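# Sort table parts into bins holding matching parts

## Task

Take every part lying on the table and place it in whichever bin already contains a part identical to it; a part with no matching bin must stay outside all bins. Releasing a part is allowed as soon as any portion of it is within the correct bin, though dropping it on top of another part should be avoided. At the end the gripper must be open and withdrawn, and each part must stay where it is without the robot supporting it.

## Robot and tools

Robot: one 7-joint Kinova Gen3 arm with a Robotiq 2F-85 parallel gripper, plus a camera on the wrist. There is only one arm, so every row commands that single arm and its gripper.

Frames: the scene frame has its origin on the tabletop straight under the arm base, +z up, and +y to the left when facing along +x. The base may be slightly tilted relative to the table. Joint angles are reported in radians and joint speeds in rad/s, always in the order joint_1 (waist), joint_2 (shoulder), joint_3 (upper arm roll), joint_4 (elbow), joint_5 (forearm roll), joint_6 (wrist pitch), joint_7 (wrist roll).

Cameras: cam_high is fixed above and looks down on the scene; cam_wrist rides on the wrist and its pose is not given (nominally the link wrist_camera_optical, +z looking forward, +x right and +y down in the picture, but it may be off by up to about 24 mm and 11 degrees). Both images are 896x504. Calibration (intrinsics, distortion, and cam_high's world-to-camera transform) is supplied and may be slightly off per scene.

Tool execute_actions, argument actions: a list with zero or one item. An empty list just reports the current state (with pictures). One item with rows and optional steps is a motion; one item with only steps is a wait. Set pictures true to get images with a motion result.

Motion: rows is a list of 1 to 15 rows; steps is 3 to 15 (default 15), each step lasting 1/30 s. Each row is used for one step; if rows run out, the last row repeats. Every row holds 9 numbers in [-1, 1], in this order: seven joint numbers for joint_1 to joint_7, then gripper position, then gripper speed.
- The seven joint numbers are offsets, not absolute angles. They are measured from the joint angles printed in the most recent result that lists them (before any such result, or for later actions in the same reply, from where the arm is when the action begins). They are not relative to the previous row. Scale: 1.0 equals 0.9985 rad for joints 1 to 4 and 0.8765 rad for joints 5 to 7. Sending all zeros is not a hold in place; it pulls the arm back to the reference angles.
- Joint ranges in rad: joints 1, 3, 5, 7 are -69.115 to 69.115; joint_2 -2.250 to 2.250; joint_4 -2.580 to 2.580; joint_6 -2.100 to 2.100. A call asking for more than 0.013 rad beyond a range end is refused and nothing moves. Requests past the true end are clipped and reported as "joint sent to its limit".
- Gripper position is absolute: +1 fully open (85 mm), 0 about 41 mm, about -0.8 pads touching, -1 closes until blocked. Gripper speed is absolute: -1 about 20 mm/s, 0 about 85, +1 about 150.

Wait: steps 1 to 300, no new command; it returns after that many steps counted from the previous result.

How motion behaves: each step the commanded target may lead the measured angle by at most 0.304 rad (joints 1 to 4) or 0.266 rad (joints 5 to 7), and targets are scaled back if they would shift the gripper more than 70 mm from its current position. Joints are speed and acceleration limited and move in sync, so a big move may not be finished when the result arrives. A result is produced 3 steps before the action ends; those steps run afterwards. Between calls the arm keeps heading for the last sent target until it settles or is blocked.

Gripping: to grasp, send position -1 and keep sending it. To grasp gently, open, then close to a position just a little narrower than the object. To release, send a position wider than the object. position_measured_pct is about 50 minus 50 times the finger position: 0 is fully open; stopping below about 90 means something is held or blocking; about 90 or above means the pads met on nothing or something very thin. Closing pushes the fingertips roughly 13 mm further out from the wrist, so keep that gap above the table or bin floor. The collision boxes of the palm and fingers are in the URDF; robotiq_tcp marks the closed fingertips and robotiq_pinch the point between closed pads.

Result lines: Joint positions, Joint velocities, joint torques (load and contact, with offset and noise), position_measured_pct, "joint sent to its limit", "joint command not followed" (clearance check altered targets; mounts count as arm), HELD (that step's row was partly or wholly not sent), TORQUE FAULT, MOTOR HOT, OVER-TEMPERATURE FAULT.

Tool zoom_image: camera (cam_high or cam_wrist) and region [x0, y0, x1, y1] in pixels of that camera's latest image, at most 504 by 504. Returns an enlarged view.

Tool read_manual: optional section, only "licences"; gives licence text, no motion.

Tool finished_scene: scene, the number of the current scene.

Things to avoid: knocking or placing anything off the table (fails the task); dropping parts from a height or onto other parts; slamming or pressing hard. Contact torque reaching a joint's load limit (50.7 N m for joints 1 to 4, 31.9 N m for joints 5 to 7, held weight included) stops the arm for 10 s and cancels the rest of the call. Holding a load for long heats the motors; at 75 °C the arm sags. Occasionally an outside force tugs a held part or nudges a loose one, so check grasps and positions in the images.

Each tool is called after "Request:" as name(argument=value, ...) on one line, values as JSON.

## Session

Request:
execute_actions(actions=[])

Scene clock: 0.00 s of 12600.00 s.
position_measured_pct=0.0
Joint positions: [-0.125  1.424 -0.711  1.276  3.009  1.711  3.208]
Joint velocities: [ 0.001  0.001 -0.    -0.     0.001 -0.    -0.001]
Joint torques (N m, as the joint torque sensors report them, + toward a larger angle): no reading
Motor temperatures (°C, as the motors report them): [27 27 28 27 38 39 37]

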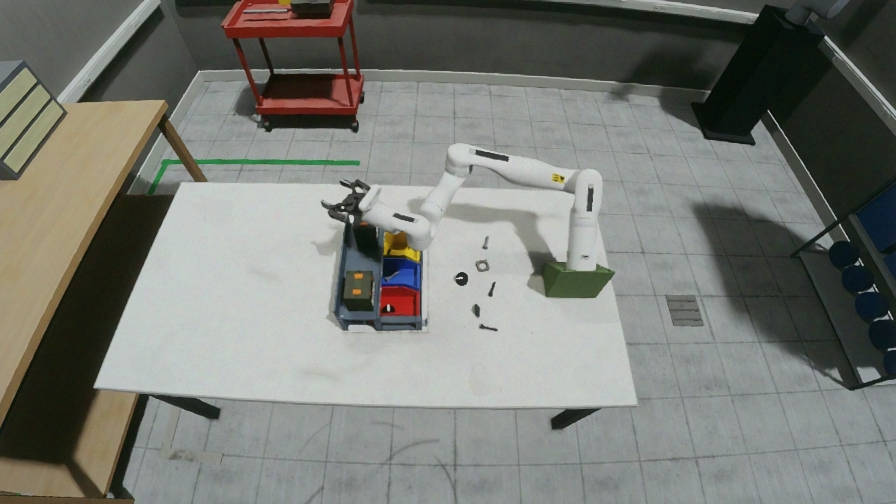

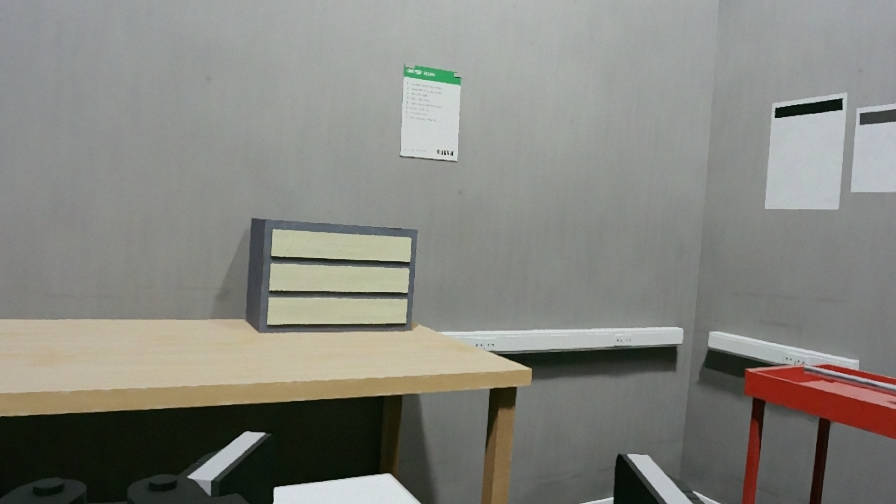

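Request:
zoom_image(camera="cam_high", region=[310, 130, 650, 350])

Request:
execute_actions(actions=[{"rows":[[0.125,-0.92,0.712,0.1,-1,-0.5,0,1,0]]}])

Request:
execute_actions(actions=[{"steps":40}])

Request:
execute_actions(actions=[{"rows":[[0,0,0,0,-1,0,0,1,0]]}])

Request:
execute_actions(actions=[{"steps":30}])

Request:
execute_actions(actions=[{"rows":[[0,0,0,0,-1,0,0,1,0]]}])

Request:
execute_actions(actions=[{"steps":30}])

Request:
execute_actions(actions=[{"rows":[[0,0,0,0,-0.433,0,0,1,0]]}])

Request:
execute_actions(actions=[{"steps":30}], pictures=true)

Region (310, 130, 650, 350) of cam_high's 896x504 image, scaled by 1.482, with more detail than that image has; it fills the top 326 rows of this view, and the rest is white.

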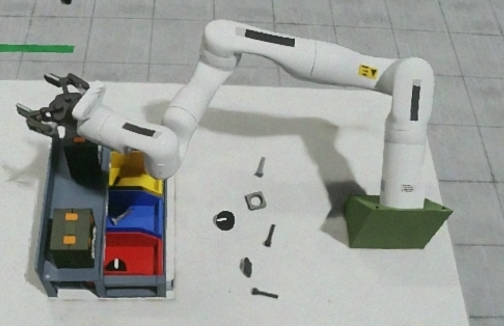

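Scene clock: 2.23 s of 12600.00 s.
position_measured_pct=0.0
Joint positions: [-0.055  1.188 -0.483  1.335  2.808  1.509  3.208]
Joint velocities: [ 0.145 -0.726  0.733  0.111 -0.642 -0.633 -0.   ]
Joint torques (N m, as the joint torque sensors report them, + toward a larger angle): [-20.8  -17.9   -7.72  -2.93   3.31   0.21  -0.38]
Motor temperatures (°C, as the motors report them): [27 27 28 27 38 39 37]
Steps of this call (steps 1 to 55: nothing new was sent; steps 56 to 67: the first 12 steps of this action). Readings (joint positions | what the end effector reports):
56: [-0.125 1.423 -0.711 1.277 3.008 1.710 3.208] | position_measured_pct=0.0
57: [-0.123 1.416 -0.706 1.280 3.004 1.705 3.208] | position_measured_pct=0.0
59: [-0.112 1.386 -0.680 1.290 2.982 1.682 3.208] | position_measured_pct=0.0
63: [-0.078 1.286 -0.582 1.317 2.895 1.596 3.208] | position_measured_pct=0.0
67: the state above

Scene clock: 3.57 s of 12600.00 s.
position_measured_pct=0.0
Joint positions: [-0.     0.506 -0.     1.376  2.133  1.273  3.208]
Joint velocities: [-0.003 -0.008  0.     0.001  0.002  0.    -0.   ]
Joint torques (N m, as the joint torque sensors report them, + toward a larger angle): [-14.67 -13.42  -6.73  -6.3    3.1    0.45  -0.15]
Motor temperatures (°C, as the motors report them): [27 27 28 27 38 39 37]
Kept back: nothing.
Steps of this call (steps 1 to 3: the last 3 steps of your previous action; steps 4 to 40: the robot went on to your last target). Readings (joint positions | what the end effector reports):
1: [-0.050 1.164 -0.458 1.339 2.787 1.488 3.208] | position_measured_pct=0.0
2: [-0.046 1.140 -0.434 1.342 2.766 1.470 3.208] | position_measured_pct=0.0
4: [-0.039 1.095 -0.388 1.347 2.726 1.438 3.208] | position_measured_pct=0.0
8: [-0.029 1.010 -0.302 1.355 2.650 1.392 3.208] | position_measured_pct=0.0
40: the state above

Scene clock: 3.97 s of 12600.00 s.
position_measured_pct=0.0
Joint positions: [ 0.     0.506 -0.     1.376  1.749  1.273  3.208]
Joint velocities: [ 0.001  0.003 -0.     0.    -1.216 -0.     0.   ]
Joint torques (N m, as the joint torque sensors report them, + toward a larger angle): [-14.59 -13.74  -6.6   -6.74   2.63   0.03  -0.06]
Motor temperatures (°C, as the motors report them): [27 27 28 27 38 39 37]
Steps of this call (steps 1 to 12: the first 12 steps of this action). Readings (joint positions | what the end effector reports):
1: [-0.000 0.506 -0.000 1.376 2.131 1.273 3.208] | position_measured_pct=0.0
2: [-0.000 0.506 -0.001 1.376 2.122 1.273 3.208] | position_measured_pct=0.0
4: [-0.001 0.505 -0.001 1.375 2.072 1.273 3.208] | position_measured_pct=0.0
8: [-0.000 0.506 -0.000 1.376 1.912 1.273 3.208] | position_measured_pct=0.0
12: the state above

Scene clock: 4.97 s of 12600.00 s.
position_measured_pct=0.0
Joint positions: [-0.     0.506 -0.     1.376  1.256  1.273  3.208]
Joint velocities: [-0.     0.     0.    -0.     0.     0.    -0.002]
Joint torques (N m, as the joint torque sensors report them, + toward a larger angle): [-14.15 -13.29  -6.79  -5.91   1.21   0.11  -0.28]
Motor temperatures (°C, as the motors report them): [27 27 28 27 38 39 37]
Kept back: nothing.
Steps of this call (steps 1 to 3: the last 3 steps of your previous action; steps 4 to 30: the robot went on to your last target). Readings (joint positions | what the end effector reports):
1: [0.000 0.506 -0.000 1.376 1.708 1.273 3.208] | position_measured_pct=0.0
2: [0.000 0.506 -0.000 1.376 1.668 1.273 3.208] | position_measured_pct=0.0
4: [0.000 0.506 -0.000 1.376 1.586 1.273 3.208] | position_measured_pct=0.0
8: [0.000 0.506 -0.000 1.376 1.424 1.273 3.208] | position_measured_pct=0.0
30: the state above
The arm was judged still, so your last target was given up. Only a new action makes it travel on or press farther. Fingers that are still opening or closing keep moving.

Scene clock: 5.37 s of 12600.00 s.
position_measured_pct=0.0
Joint positions: [ 0.     0.506 -0.     1.376  0.873  1.273  3.208]
Joint velocities: [-0.001  0.    -0.     0.    -1.217 -0.    -0.   ]
Joint torques (N m, as the joint torque sensors report them, + toward a larger angle): [-13.87 -12.94  -7.29  -6.02   0.18   0.01  -0.19]
Motor temperatures (°C, as the motors report them): [27 27 28 27 38 39 37]
Steps of this call (steps 1 to 12: the first 12 steps of this action). Readings (joint positions | what the end effector reports):
1: [-0.000 0.506 -0.000 1.376 1.255 1.273 3.208] | position_measured_pct=0.0
2: [-0.000 0.506 -0.000 1.376 1.246 1.273 3.208] | position_measured_pct=0.0
4: [0.000 0.505 0.000 1.375 1.196 1.273 3.208] | position_measured_pct=0.0
8: [0.000 0.506 -0.000 1.376 1.035 1.273 3.208] | position_measured_pct=0.0
12: the state above

Scene clock: 6.37 s of 12600.00 s.
position_measured_pct=0.0
Joint positions: [-0.     0.506 -0.     1.376  0.38   1.273  3.208]
Joint velocities: [-0.001  0.002  0.    -0.    -0.002 -0.    -0.001]
Joint torques (N m, as the joint torque sensors report them, + toward a larger angle): [-13.76 -12.98  -7.59  -5.47  -1.15   0.05  -0.28]
Motor temperatures (°C, as the motors report them): [27 27 28 27 38 39 37]
Kept back: nothing.
Steps of this call (steps 1 to 3: the last 3 steps of your previous action; steps 4 to 30: the robot went on to your last target). Readings (joint positions | what the end effector reports):
1: [0.000 0.506 -0.000 1.376 0.832 1.273 3.208] | position_measured_pct=0.0
2: [0.000 0.506 -0.000 1.376 0.791 1.273 3.208] | position_measured_pct=0.0
4: [0.000 0.506 -0.000 1.376 0.710 1.273 3.208] | position_measured_pct=0.0
8: [0.000 0.506 -0.000 1.376 0.547 1.273 3.208] | position_measured_pct=0.0
30: the state above
The arm was judged still, so your last target was given up. Only a new action makes it travel on or press farther. Fingers that are still opening or closing keep moving.

Scene clock: 6.77 s of 12600.00 s.
position_measured_pct=0.0
Joint positions: [-0.001  0.506 -0.001  1.376  0.018  1.273  3.208]
Joint velocities: [-0.013  0.001 -0.015 -0.    -0.583 -0.    -0.002]
Joint torques (N m, as the joint torque sensors report them, + toward a larger angle): [-12.13 -12.62  -6.7   -5.7   -1.09   0.19  -0.26]
Motor temperatures (°C, as the motors report them): [27 27 28 27 38 39 37]
Steps of this call (steps 1 to 12: the first 12 steps of this action). Readings (joint positions | what the end effector reports):
1: [-0.000 0.506 -0.000 1.376 0.378 1.273 3.208] | position_measured_pct=0.0
2: [0.000 0.506 -0.000 1.376 0.369 1.273 3.208] | position_measured_pct=0.0
4: [0.001 0.506 0.001 1.376 0.319 1.273 3.208] | position_measured_pct=0.0
8: [0.000 0.506 -0.000 1.376 0.159 1.273 3.208] | position_measured_pct=0.0
12: the state above

Scene clock: 7.77 s of 12600.00 s.
position_measured_pct=0.0
Joint positions: [-0.     0.506 -0.     1.376 -0.     1.273  3.208]
Joint velocities: [ 0.001  0.001  0.     0.    -0.001  0.    -0.002]
Joint torques (N m, as the joint torque sensors report them, + toward a larger angle): [-13.7  -12.75  -8.02  -5.29  -1.99   0.24  -0.05]
Motor temperatures (°C, as the motors report them): [27 27 28 27 38 39 37]
Kept back: nothing.
Steps of this call (steps 1 to 3: the last 3 steps of your previous action; steps 4 to 30: the robot went on to your last target). Readings (joint positions | what the end effector reports):
1: [-0.001 0.506 -0.002 1.376 0.004 1.273 3.208] | position_measured_pct=0.0
2: [-0.001 0.506 -0.002 1.376 -0.000 1.273 3.208] | position_measured_pct=0.0
4: [-0.001 0.506 -0.001 1.376 -0.000 1.273 3.208] | position_measured_pct=0.0
8: [-0.000 0.506 -0.000 1.376 -0.000 1.273 3.208] | position_measured_pct=0.0
30: the state above
The arm was judged still, so your last target was given up. Only a new action makes it travel on or press farther. Fingers that are still opening or closing keep moving.

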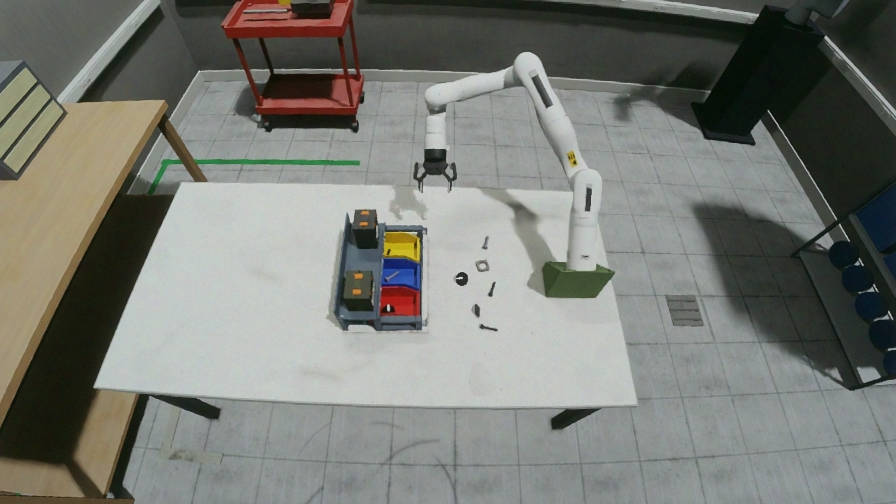

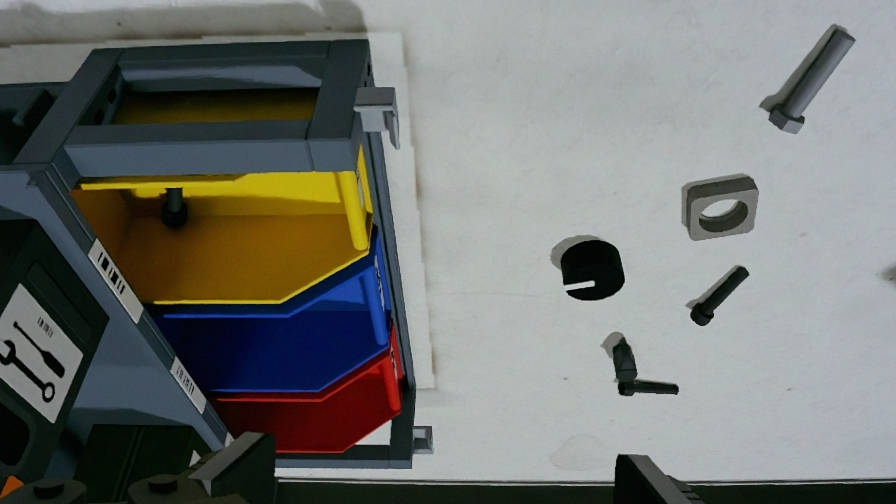

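Request:
zoom_image(camera="cam_high", region=[370, 220, 510, 345])

Region (370, 220, 510, 345) of cam_high's 896x504 image, scaled by 3.600, with more detail than that image has; it fills the top 450 rows of this view, and the rest is white.

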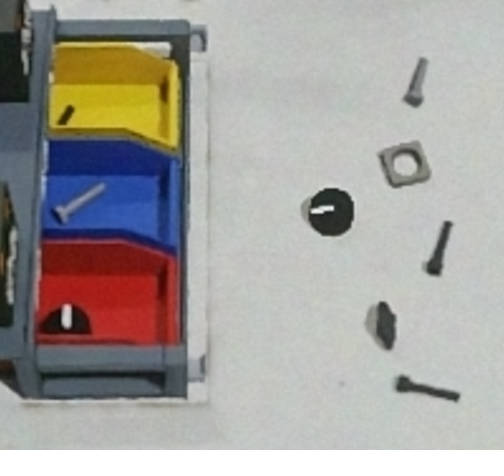

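Request:
execute_actions(actions=[{"rows":[[-0.724,0.767,0.78,-0.644,0,0.32,-0.44,1,0]]}])

Request:
execute_actions(actions=[{"steps":60}], pictures=true)

Scene clock: 8.53 s of 12600.00 s.
position_measured_pct=0.0
Joint positions: [-0.319  0.827  0.313  1.062  0.     1.485  2.947]
Joint velocities: [-1.071  1.088  1.111 -1.1    0.006  0.393 -0.709]
Joint torques (N m, as the joint torque sensors report them, + toward a larger angle): [-18.91 -13.74  -6.22  -7.25  -1.79   0.74  -0.22]
Motor temperatures (°C, as the motors report them): [27 27 28 27 38 39 37]
Steps of this call (steps 1 to 11: nothing new was sent; steps 12 to 23: the first 12 steps of this action). Readings (joint positions | what the end effector reports):
12: [-0.002 0.508 0.001 1.375 0.000 1.274 3.207] | position_measured_pct=0.0
13: [-0.009 0.514 0.006 1.369 0.000 1.279 3.203] | position_measured_pct=0.0
15: [-0.040 0.544 0.033 1.341 0.000 1.302 3.180] | position_measured_pct=0.0
19: [-0.164 0.670 0.155 1.219 0.001 1.403 3.074] | position_measured_pct=0.0
23: the state above

Scene clock: 10.53 s of 12600.00 s.
position_measured_pct=0.0
Joint positions: [-0.723  1.272  0.778  0.733 -0.     1.553  2.822]
Joint velocities: [ 0.001  0.001 -0.     0.     0.002 -0.    -0.003]
Joint torques (N m, as the joint torque sensors report them, + toward a larger angle): [-19.35 -15.64  -0.31  -9.47   0.03   0.35  -0.05]
Motor temperatures (°C, as the motors report them): [28 28 28 27 38 39 37]
Kept back: nothing.
Steps of this call (steps 1 to 3: the last 3 steps of your previous action; steps 4 to 45: the robot went on to your last target; steps 46 to 60: nothing new was sent). Readings (joint positions | what the end effector reports):
1: [-0.354 0.863 0.350 1.026 0.000 1.497 2.926] | position_measured_pct=0.0
2: [-0.389 0.898 0.386 0.991 0.000 1.506 2.908] | position_measured_pct=0.0
4: [-0.458 0.968 0.456 0.927 0.001 1.520 2.883] | position_measured_pct=0.0
8: [-0.593 1.120 0.612 0.826 -0.000 1.537 2.851] | position_measured_pct=0.0
60: the state above
The arm was judged still, so your last target was given up. Only a new action makes it travel on or press farther. Fingers that are still opening or closing keep moving.

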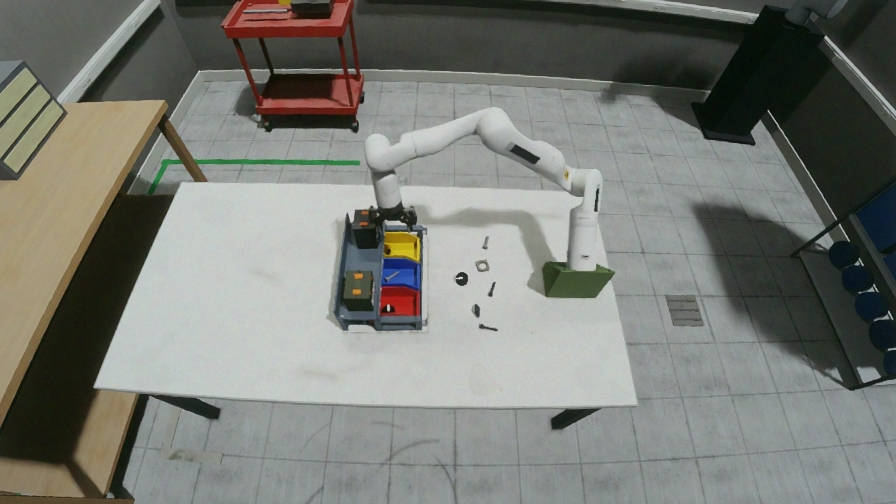

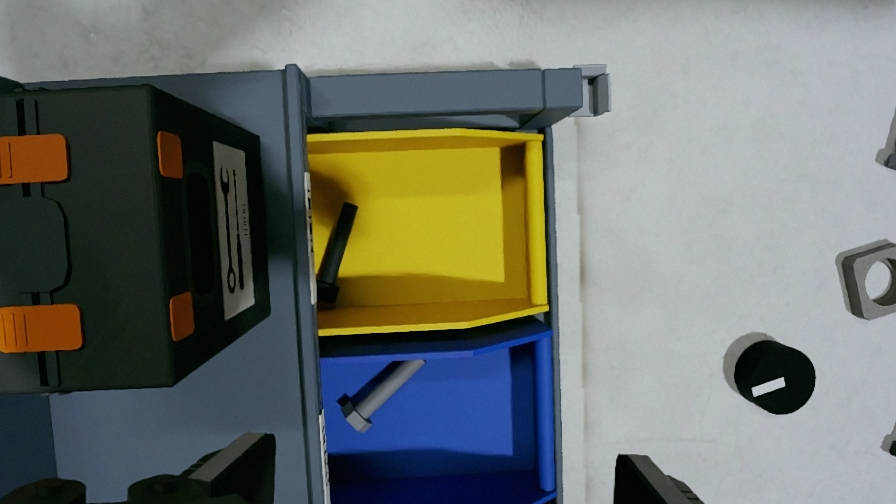

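Request:
execute_actions(actions=[{"rows":[[-0.254,-0.075,-0.051,0.5,0,-0.4,-0.21,1,0]]}])

Request:
execute_actions(actions=[{"steps":20}])

Request:
execute_actions(actions=[{"rows":[[0,0,0,0.564,0,-0.56,0,1,0]]}])

Request:
execute_actions(actions=[{"steps":30}], pictures=true)

Request:
zoom_image(camera="cam_high", region=[370, 180, 550, 345])

Scene clock: 11.20 s of 12600.00 s.
position_measured_pct=0.0
Joint positions: [-0.92   1.214  0.738  1.062 -0.001  1.295  2.68 ]
Joint velocities: [-0.407 -0.107 -0.086  1.243  0.003 -0.699 -0.315]
Joint torques (N m, as the joint torque sensors report them, + toward a larger angle): [-14.59 -15.16   0.03  -8.75   0.3    0.07  -0.48]
Motor temperatures (°C, as the motors report them): [28 28 28 27 38 39 37]
Steps of this call (steps 1 to 8: nothing new was sent; steps 9 to 20: the first 12 steps of this action). Readings (joint positions | what the end effector reports):
9: [-0.724 1.272 0.778 0.734 0.000 1.553 2.822] | position_measured_pct=0.0
10: [-0.729 1.270 0.778 0.741 0.001 1.548 2.819] | position_measured_pct=0.0
12: [-0.753 1.262 0.775 0.768 0.001 1.525 2.803] | position_measured_pct=0.0
16: [-0.846 1.234 0.756 0.889 0.000 1.418 2.737] | position_measured_pct=0.0
20: the state above

Scene clock: 11.87 s of 12600.00 s.
position_measured_pct=0.0
Joint positions: [-0.977  1.197  0.727  1.232 -0.     1.203  2.638]
Joint velocities: [ 0.    -0.002 -0.     0.001 -0.    -0.    -0.001]
Joint torques (N m, as the joint torque sensors report them, + toward a larger angle): [-15.43 -13.79  -0.98  -9.05  -0.01   0.09  -0.15]
Motor temperatures (°C, as the motors report them): [28 28 28 27 38 39 37]
Kept back: nothing.
Steps of this call (steps 1 to 3: the last 3 steps of your previous action; steps 4 to 20: the robot went on to your last target). Readings (joint positions | what the end effector reports):
1: [-0.933 1.210 0.735 1.101 -0.001 1.273 2.670] | position_measured_pct=0.0
2: [-0.944 1.207 0.733 1.136 -0.000 1.254 2.661] | position_measured_pct=0.0
4: [-0.961 1.203 0.729 1.190 -0.000 1.225 2.648] | position_measured_pct=0.0
8: [-0.973 1.200 0.727 1.230 -0.000 1.204 2.638] | position_measured_pct=0.0
20: the state above

Scene clock: 12.27 s of 12600.00 s.
position_measured_pct=0.0
Joint positions: [-0.977  1.197  0.727  1.536 -0.     0.936  2.638]
Joint velocities: [ 0.003  0.005 -0.001  1.118 -0.    -0.978 -0.001]
Joint torques (N m, as the joint torque sensors report them, + toward a larger angle): [-14.78 -13.73  -0.99  -7.15   0.     0.04  -0.22]
Motor temperatures (°C, as the motors report them): [28 28 28 27 38 39 37]
Steps of this call (steps 1 to 12: the first 12 steps of this action). Readings (joint positions | what the end effector reports):
1: [-0.977 1.197 0.728 1.233 -0.000 1.202 2.638] | position_measured_pct=0.0
2: [-0.977 1.197 0.728 1.239 -0.000 1.197 2.638] | position_measured_pct=0.0
4: [-0.978 1.196 0.728 1.265 -0.000 1.174 2.638] | position_measured_pct=0.0
8: [-0.978 1.196 0.727 1.386 -0.000 1.068 2.638] | position_measured_pct=0.0
12: the state above

Scene clock: 13.27 s of 12600.00 s.
position_measured_pct=0.0
Joint positions: [-0.977  1.197  0.727  1.796 -0.     0.712  2.638]
Joint velocities: [ 0.001 -0.    -0.     0.001 -0.     0.     0.001]
Joint torques (N m, as the joint torque sensors report them, + toward a larger angle): [-13.24 -11.7   -0.87  -5.91   0.14   0.1   -0.15]
Motor temperatures (°C, as the motors report them): [28 28 28 27 38 39 37]
Kept back: nothing.
Steps of this call (steps 1 to 3: the last 3 steps of your previous action; steps 4 to 30: the robot went on to your last target). Readings (joint positions | what the end effector reports):
1: [-0.977 1.197 0.727 1.573 -0.000 0.904 2.638] | position_measured_pct=0.0
2: [-0.977 1.197 0.727 1.611 -0.000 0.871 2.638] | position_measured_pct=0.0
4: [-0.977 1.197 0.727 1.683 -0.000 0.809 2.638] | position_measured_pct=0.0
8: [-0.976 1.198 0.728 1.779 -0.000 0.727 2.638] | position_measured_pct=0.0
30: the state above
The arm was judged still, so your last target was given up. Only a new action makes it travel on or press farther. Fingers that are still opening or closing keep moving.

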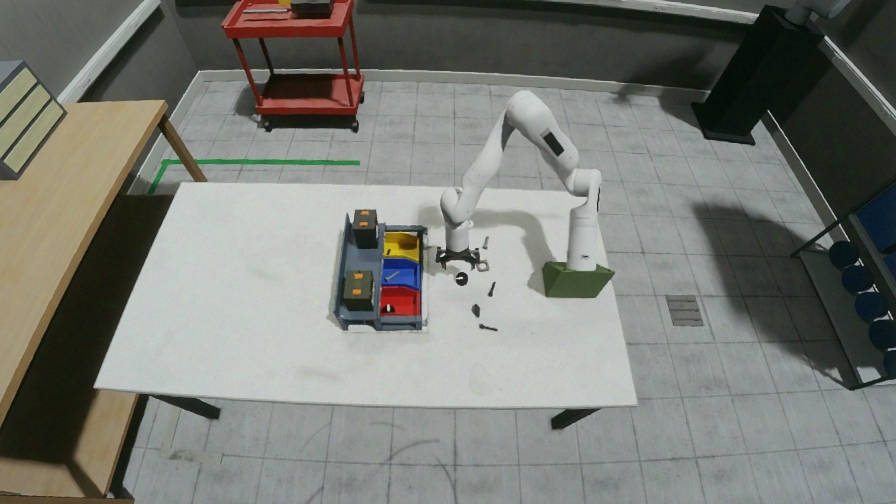

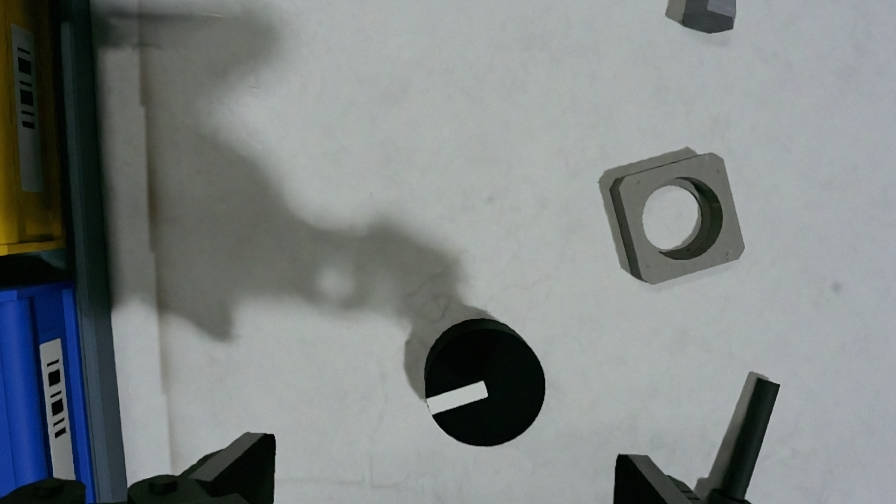

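Region (370, 180, 550, 345) of cam_high's 896x504 image, scaled by 2.800, with more detail than that image has; it fills the top 462 rows of this view, and the rest is white.

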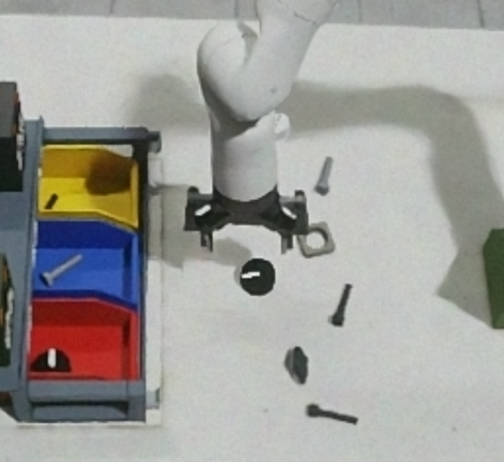

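Request:
execute_actions(actions=[{"rows":[[0.051,0.06,-0.021,0.081,0,-0.184,0,0.5,0]]}])

Request:
execute_actions(actions=[{"steps":15}], pictures=true)

Request:
zoom_image(camera="cam_high", region=[410, 230, 510, 320])

Scene clock: 13.80 s of 12600.00 s.
position_measured_pct=24.2
Joint positions: [-0.927  1.256  0.706  1.876 -0.     0.551  2.638]
Joint velocities: [ 0.01   0.012  0.002  0.003 -0.    -0.001  0.   ]
Joint torques (N m, as the joint torque sensors report them, + toward a larger angle): [-13.76 -12.44  -1.15  -5.03   0.15   0.09  -0.13]
Motor temperatures (°C, as the motors report them): [28 28 28 27 38 39 37]
Steps of this call (steps 1 to 4: nothing new was sent; steps 5 to 16: the first 12 steps of this action). Readings (joint positions | what the end effector reports):
5: [-0.976 1.198 0.727 1.796 -0.000 0.710 2.638] | position_measured_pct=0.0
6: [-0.972 1.203 0.726 1.801 -0.000 0.700 2.638] | position_measured_pct=0.4
8: [-0.954 1.224 0.720 1.826 0.000 0.649 2.638] | position_measured_pct=4.8
12: [-0.928 1.254 0.707 1.875 -0.000 0.555 2.638] | position_measured_pct=16.3
16: the state above

Scene clock: 14.30 s of 12600.00 s.
position_measured_pct=25.0
Joint positions: [-0.926  1.257  0.707  1.876 -0.     0.551  2.638]
Joint velocities: [-0.001 -0.001  0.     0.     0.    -0.     0.001]
Joint torques (N m, as the joint torque sensors report them, + toward a larger angle): [-12.57 -12.39  -0.76  -4.89  -0.11   0.21  -0.24]
Motor temperatures (°C, as the motors report them): [28 28 28 27 38 39 37]
Kept back: nothing.
Steps of this call (steps 1 to 3: the last 3 steps of your previous action; steps 4 to 15: the robot went on to your last target). Readings (joint positions | what the end effector reports):
1: [-0.926 1.256 0.707 1.876 -0.000 0.551 2.638] | position_measured_pct=24.6
2: [-0.926 1.256 0.707 1.876 -0.000 0.551 2.638] | position_measured_pct=25.0
4: [-0.926 1.257 0.707 1.876 -0.000 0.551 2.638] | position_measured_pct=25.0
8: [-0.926 1.257 0.707 1.876 -0.000 0.551 2.638] | position_measured_pct=25.0
15: the state above
The arm was judged still, so your last target was given up. Only a new action makes it travel on or press farther. Fingers that are still opening or closing keep moving.

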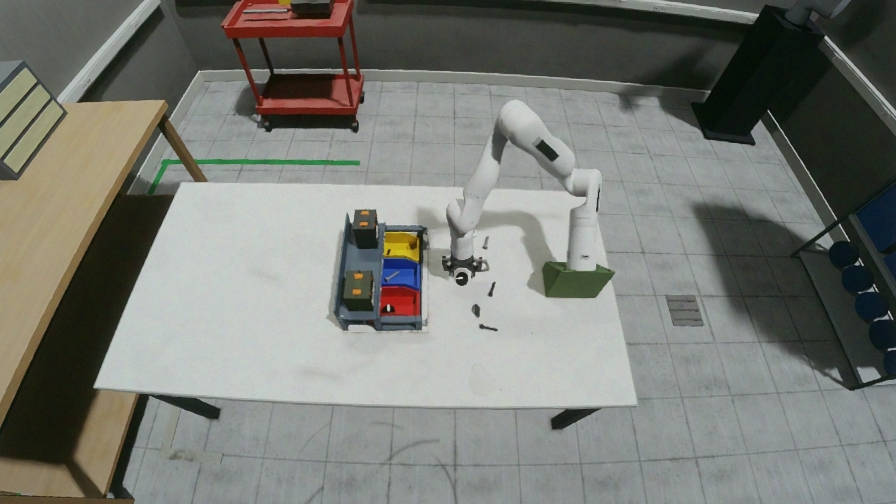

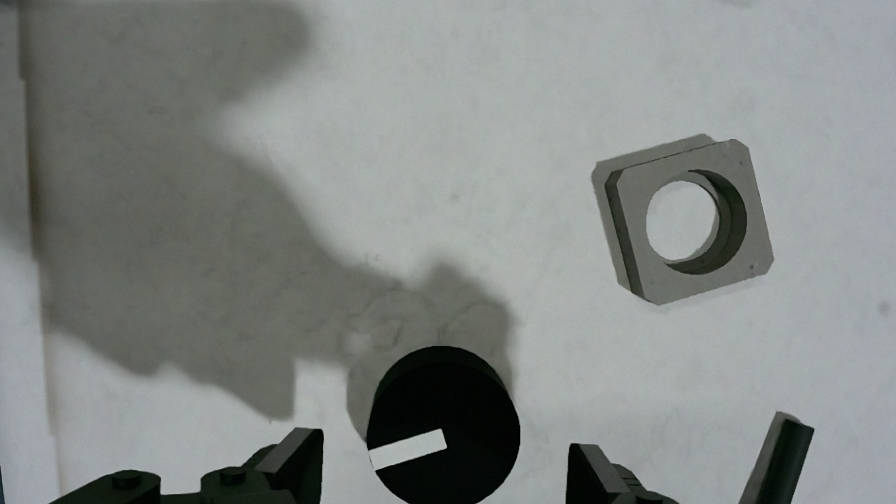

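Region (410, 230, 510, 320) of cam_high's 896x504 image, scaled by 5.040, with more detail than that image has; it fills the top 454 rows of this view, and the rest is white.

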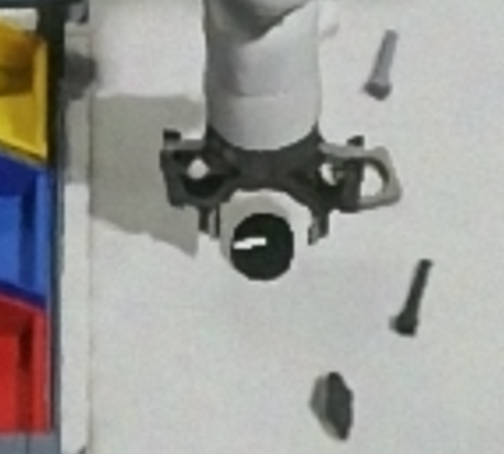

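Request:
execute_actions(actions=[{"rows":[[0.035,0.04,-0.011,0.008,0,-0.068,0,0.5,0]]}], pictures=true)

Request:
execute_actions(actions=[{"rows":[[0,0,0,0,0,0,0,-1,0]]}], pictures=true)

Scene clock: 14.83 s of 12600.00 s.
position_measured_pct=25.0
Joint positions: [-0.891  1.296  0.696  1.884 -0.     0.491  2.638]
Joint velocities: [ 0.005  0.005  0.     0.     0.001 -0.     0.001]
Joint torques (N m, as the joint torque sensors report them, + toward a larger angle): [-12.83 -12.46  -0.92  -3.93   0.09   0.31  -0.14]
Motor temperatures (°C, as the motors report them): [28 28 28 27 38 39 37]
Steps of this call (steps 1 to 4: nothing new was sent; steps 5 to 16: the first 12 steps of this action). Readings (joint positions | what the end effector reports):
5: [-0.924 1.259 0.706 1.877 -0.000 0.549 2.638] | position_measured_pct=25.0
6: [-0.919 1.265 0.705 1.877 -0.000 0.542 2.638] | position_measured_pct=25.0
8: [-0.898 1.288 0.699 1.882 0.000 0.509 2.638] | position_measured_pct=25.0
12: [-0.892 1.295 0.695 1.885 -0.000 0.491 2.638] | position_measured_pct=25.0
16: the state above

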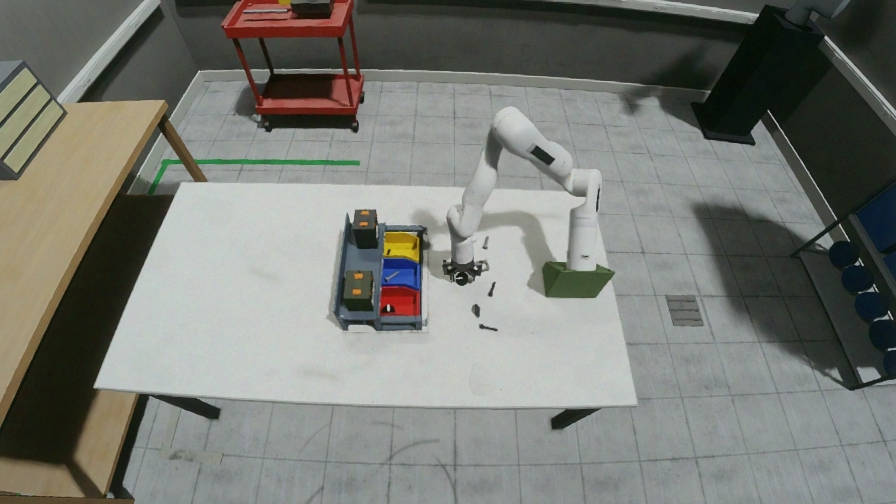

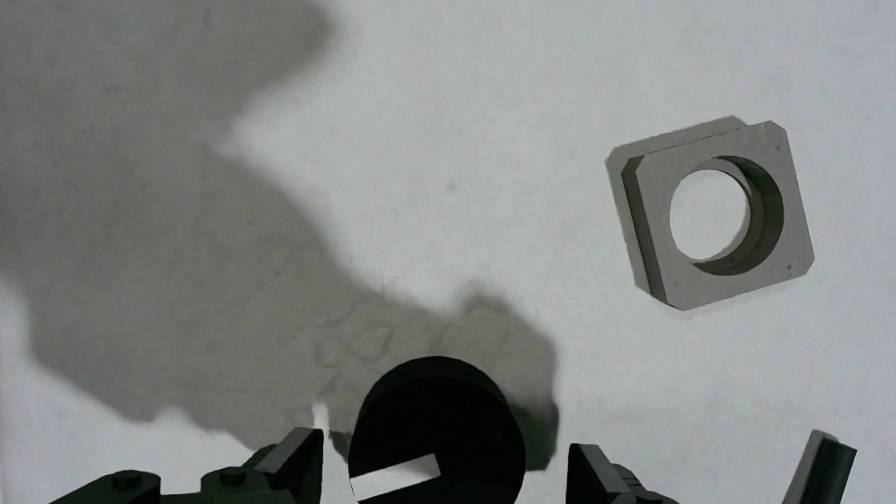

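Scene clock: 15.33 s of 12600.00 s.
position_measured_pct=49.6
Joint positions: [-0.892  1.295  0.696  1.885  0.     0.493  2.638]
Joint velocities: [-0.008 -0.01   0.001  0.004 -0.002  0.006  0.001]
Joint torques (N m, as the joint torque sensors report them, + toward a larger angle): [-11.58 -11.13  -1.2   -4.85  -0.04  -0.82  -0.17]
Motor temperatures (°C, as the motors report them): [28 28 28 27 38 39 37]
Steps of this call (steps 1 to 3: the last 3 steps of your previous action; steps 4 to 15: the first 12 steps of this action, its rows measured from where the robot was after step 3). Readings (joint positions | what the end effector reports):
3: [-0.891 1.297 0.696 1.884 -0.000 0.491 2.638] | position_measured_pct=25.0
4: [-0.891 1.297 0.696 1.884 -0.000 0.491 2.638] | position_measured_pct=25.0
5: [-0.891 1.297 0.696 1.884 -0.000 0.491 2.638] | position_measured_pct=25.8
7: [-0.891 1.297 0.696 1.884 -0.000 0.491 2.638] | position_measured_pct=29.8
11: [-0.891 1.297 0.696 1.884 -0.000 0.491 2.638] | position_measured_pct=41.3
15: the state above

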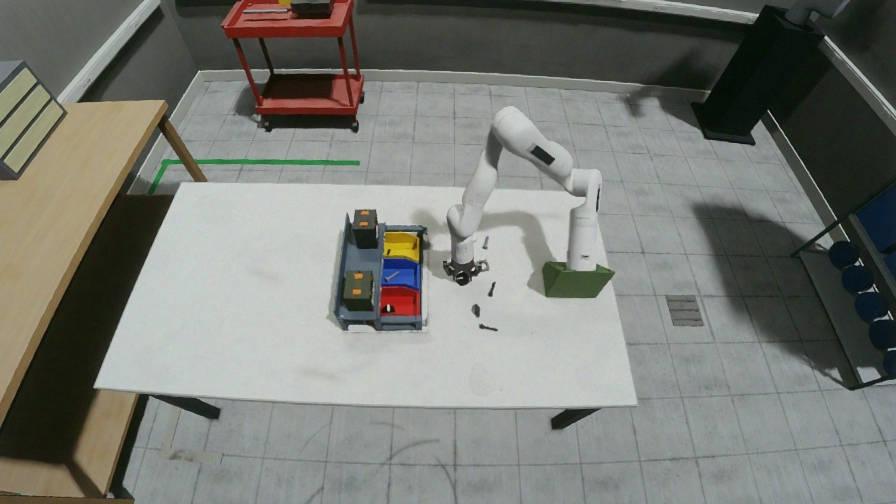

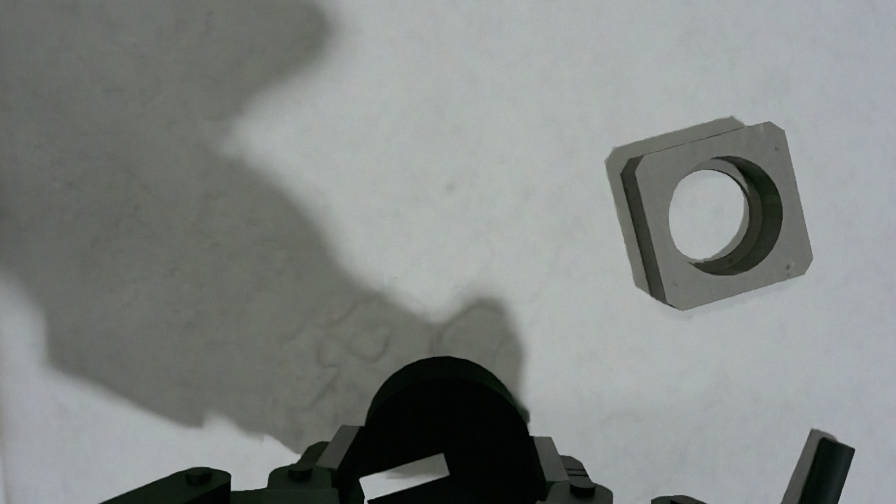

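Request:
execute_actions(actions=[{"rows":[[-0.085,-0.098,0.031,-0.586,0,0.813,0.9,-1,0]]}])

Request:
execute_actions(actions=[{"steps":30}])

Request:
execute_actions(actions=[{"rows":[[0.239,0.305,-0.066,-0.59,0,0.234,0.87,-1,0]]}])

Request:
execute_actions(actions=[{"steps":30}], pictures=true)

Request:
zoom_image(camera="cam_high", region=[330, 200, 490, 345])

Scene clock: 15.93 s of 12600.00 s.
position_measured_pct=50.8
Joint positions: [-0.946  1.234  0.716  1.622 -0.     0.722  2.868]
Joint velocities: [-0.114 -0.13   0.043 -0.947 -0.001  0.827  0.827]
Joint torques (N m, as the joint torque sensors report them, + toward a larger angle): [-14.62 -13.8   -1.28  -7.09   0.06  -0.11  -0.16]
Motor temperatures (°C, as the motors report them): [28 28 28 27 38 39 37]
Steps of this call (steps 1 to 3: the last 3 steps of your previous action; steps 4 to 6: the robot went on to your last target; steps 7 to 18: the first 12 steps of this action). Readings (joint positions | what the end effector reports):
7: [-0.893 1.295 0.696 1.884 0.000 0.493 2.639] | position_measured_pct=50.8
8: [-0.894 1.293 0.696 1.879 -0.000 0.497 2.643] | position_measured_pct=50.8
10: [-0.902 1.284 0.699 1.853 -0.000 0.521 2.666] | position_measured_pct=50.8
14: [-0.927 1.255 0.708 1.744 -0.000 0.615 2.761] | position_measured_pct=50.8
18: the state above

Scene clock: 16.93 s of 12600.00 s.
position_measured_pct=50.8
Joint positions: [-0.977  1.197  0.727  1.299  0.     1.205  3.427]
Joint velocities: [-0.    -0.002  0.    -0.     0.001  0.     0.   ]
Joint torques (N m, as the joint torque sensors report them, + toward a larger angle): [-15.69 -13.59  -0.94  -8.78  -0.01   0.23  -0.15]
Motor temperatures (°C, as the motors report them): [28 28 28 27 38 39 37]
Kept back: nothing.
Steps of this call (steps 1 to 3: the last 3 steps of your previous action; steps 4 to 30: the robot went on to your last target). Readings (joint positions | what the end effector reports):
1: [-0.949 1.230 0.717 1.590 0.000 0.750 2.896] | position_measured_pct=50.8
2: [-0.952 1.226 0.718 1.558 0.000 0.778 2.924] | position_measured_pct=50.8
4: [-0.959 1.219 0.720 1.491 0.000 0.843 2.989] | position_measured_pct=50.8
8: [-0.970 1.206 0.724 1.381 0.000 1.002 3.149] | position_measured_pct=50.8
30: the state above

Scene clock: 17.33 s of 12600.00 s.
position_measured_pct=50.8
Joint positions: [-0.793  1.432  0.676  0.965 -0.     1.363  3.72 ]
Joint velocities: [ 0.345  0.445 -0.106 -1.332 -0.001  0.316  1.188]
Joint torques (N m, as the joint torque sensors report them, + toward a larger angle): [-21.34 -21.17  -0.42  -9.57   0.08   0.33  -0.2 ]
Motor temperatures (°C, as the motors report them): [28 28 28 27 38 39 37]
Steps of this call (steps 1 to 12: the first 12 steps of this action). Readings (joint positions | what the end effector reports):
1: [-0.976 1.199 0.727 1.298 0.000 1.206 3.428] | position_measured_pct=50.8
2: [-0.971 1.205 0.726 1.292 0.000 1.210 3.432] | position_measured_pct=50.8
4: [-0.948 1.235 0.720 1.264 0.000 1.228 3.455] | position_measured_pct=50.8
8: [-0.861 1.345 0.697 1.143 0.000 1.301 3.561] | position_measured_pct=50.8
12: the state above

Scene clock: 18.33 s of 12600.00 s.
position_measured_pct=50.8
Joint positions: [-0.739  1.502  0.661  0.71   0.     1.41   4.19 ]
Joint velocities: [-0.    -0.     0.    -0.001 -0.001 -0.    -0.   ]
Joint torques (N m, as the joint torque sensors report them, + toward a larger angle): [-18.52 -18.33  -0.63  -9.41   0.06   0.08  -0.14]
Motor temperatures (°C, as the motors report them): [28 28 28 27 38 39 37]
Kept back: nothing.
Steps of this call (steps 1 to 3: the last 3 steps of your previous action; steps 4 to 30: the robot went on to your last target). Readings (joint positions | what the end effector reports):
1: [-0.783 1.445 0.673 0.922 -0.000 1.373 3.759] | position_measured_pct=50.8
2: [-0.775 1.455 0.670 0.882 -0.000 1.380 3.800] | position_measured_pct=50.8
4: [-0.763 1.471 0.667 0.817 -0.000 1.391 3.881] | position_measured_pct=50.8
8: [-0.749 1.488 0.663 0.750 0.000 1.403 4.044] | position_measured_pct=50.8
30: the state above
The arm was judged still, so your last target was given up. Only a new action makes it travel on or press farther. Fingers that are still opening or closing keep moving.

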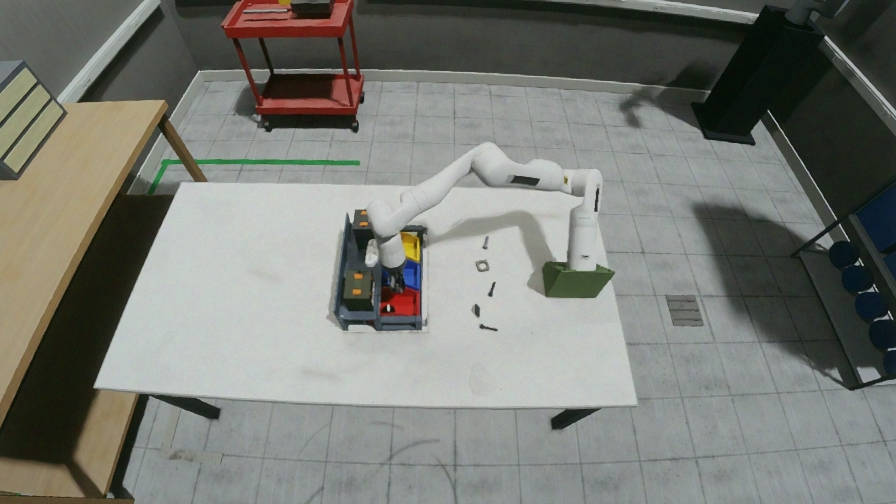

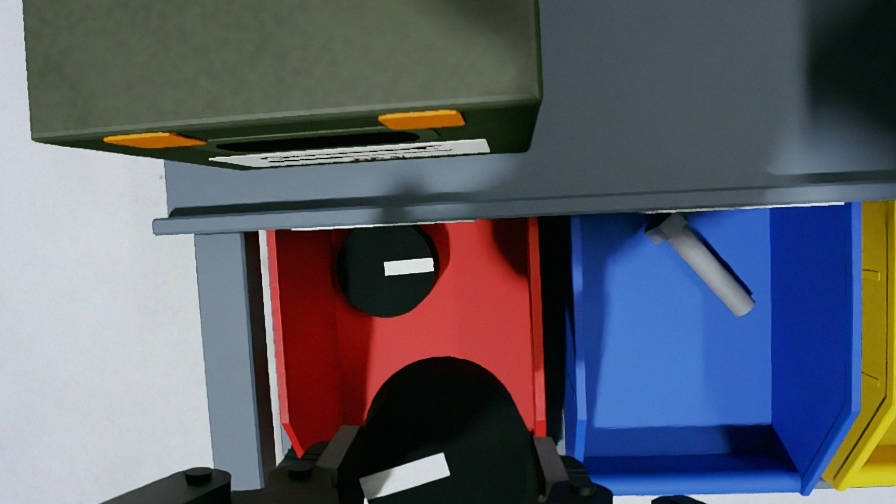

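Region (330, 200, 490, 345) of cam_high's 896x504 image, scaled by 3.150, with more detail than that image has; it fills the top 457 rows of this view, and the rest is white.

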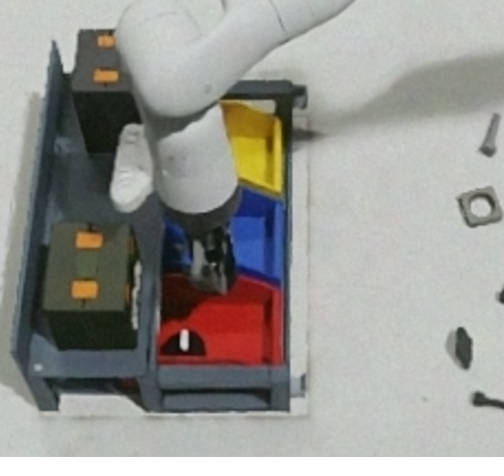

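Request:
execute_actions(actions=[{"rows":[[0.005,0.015,-0.003,0.034,0,-0.055,0,-1,0],[0.01,0.03,-0.006,0.068,0,-0.11,0,-1,0],[0.01,0.03,-0.006,0.068,0,-0.11,0,-1,0],[0.015,0.045,-0.01,0.1,0,-0.165,0,-1,0],[0.015,0.045,-0.01,0.1,0,-0.165,0,-1,0],[0.02,0.06,-0.013,0.135,0,-0.22,0,-1,0],[0.02,0.06,-0.013,0.135,0,-0.22,0,-1,0],[0.0245,0.0745,-0.016,0.169,0,-0.275,0,-1,0]]}])

Request:
execute_actions(actions=[{"steps":12}], pictures=true)

Scene clock: 18.93 s of 12600.00 s.
position_measured_pct=50.8
Joint positions: [-0.714  1.575  0.645  0.875 -0.     1.175  4.19 ]
Joint velocities: [ 0.032  0.073 -0.019  0.164 -0.003 -0.222 -0.001]
Joint torques (N m, as the joint torque sensors report them, + toward a larger angle): [-22.19 -24.03   0.03 -11.3    0.12   0.07  -0.41]
Motor temperatures (°C, as the motors report them): [28 28 28 27 38 39 37]
Steps of this call (steps 1 to 6: nothing new was sent; steps 7 to 18: the first 12 steps of this action). Readings (joint positions | what the end effector reports):
7: [-0.739 1.502 0.661 0.711 0.000 1.409 4.190] | position_measured_pct=50.8
8: [-0.738 1.504 0.661 0.716 0.000 1.402 4.190] | position_measured_pct=50.8
10: [-0.735 1.516 0.659 0.742 0.000 1.364 4.190] | position_measured_pct=50.8
14: [-0.723 1.550 0.650 0.819 -0.000 1.254 4.190] | position_measured_pct=50.8
18: the state above

Scene clock: 19.33 s of 12600.00 s.
position_measured_pct=50.8
Joint positions: [-0.714  1.576  0.645  0.879  0.     1.169  4.19 ]
Joint velocities: [-0.001  0.     0.     0.001  0.     0.    -0.001]
Joint torques (N m, as the joint torque sensors report them, + toward a larger angle): [-18.89 -19.36  -0.79  -8.96  -0.02   0.02  -0.12]
Motor temperatures (°C, as the motors report them): [28 28 28 27 38 39 37]
Kept back: nothing.
Steps of this call (steps 1 to 3: the last 3 steps of your previous action; steps 4 to 12: the robot went on to your last target). Readings (joint positions | what the end effector reports):
1: [-0.713 1.576 0.644 0.878 -0.000 1.171 4.190] | position_measured_pct=50.8
2: [-0.713 1.576 0.644 0.879 -0.000 1.170 4.190] | position_measured_pct=50.8
4: [-0.714 1.576 0.645 0.879 0.000 1.169 4.190] | position_measured_pct=50.8
8: [-0.714 1.576 0.645 0.879 0.000 1.169 4.190] | position_measured_pct=50.8
12: the state above

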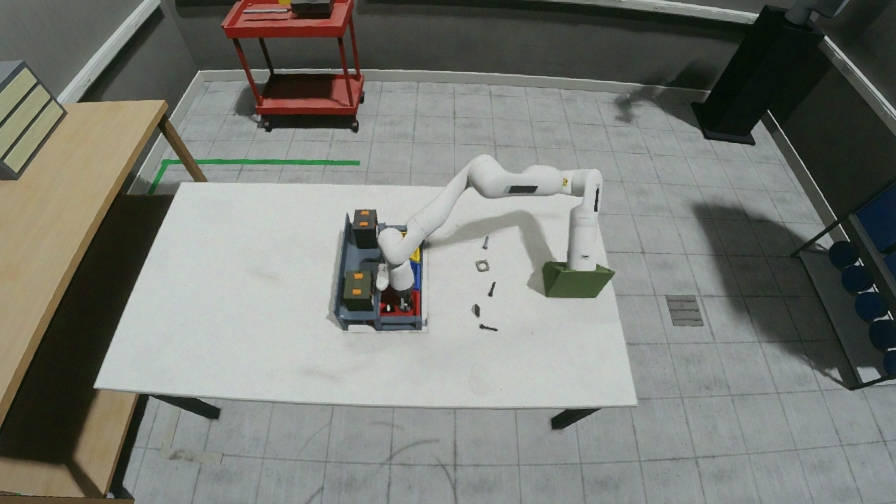

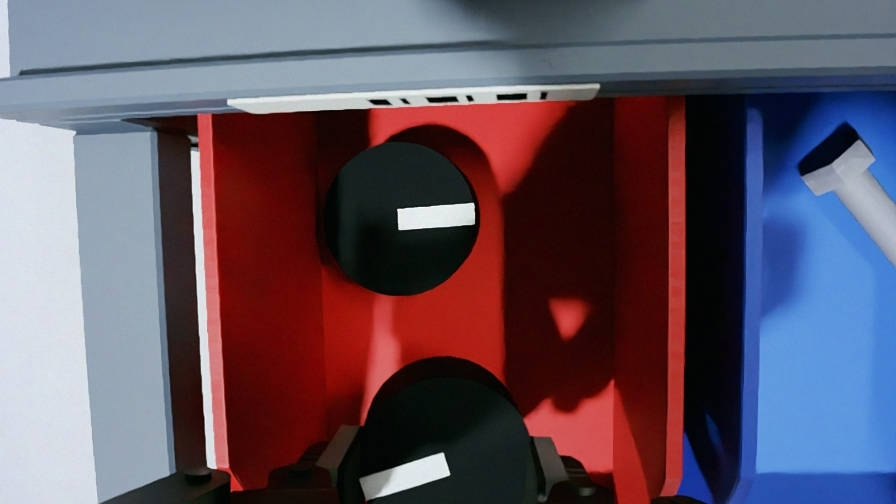

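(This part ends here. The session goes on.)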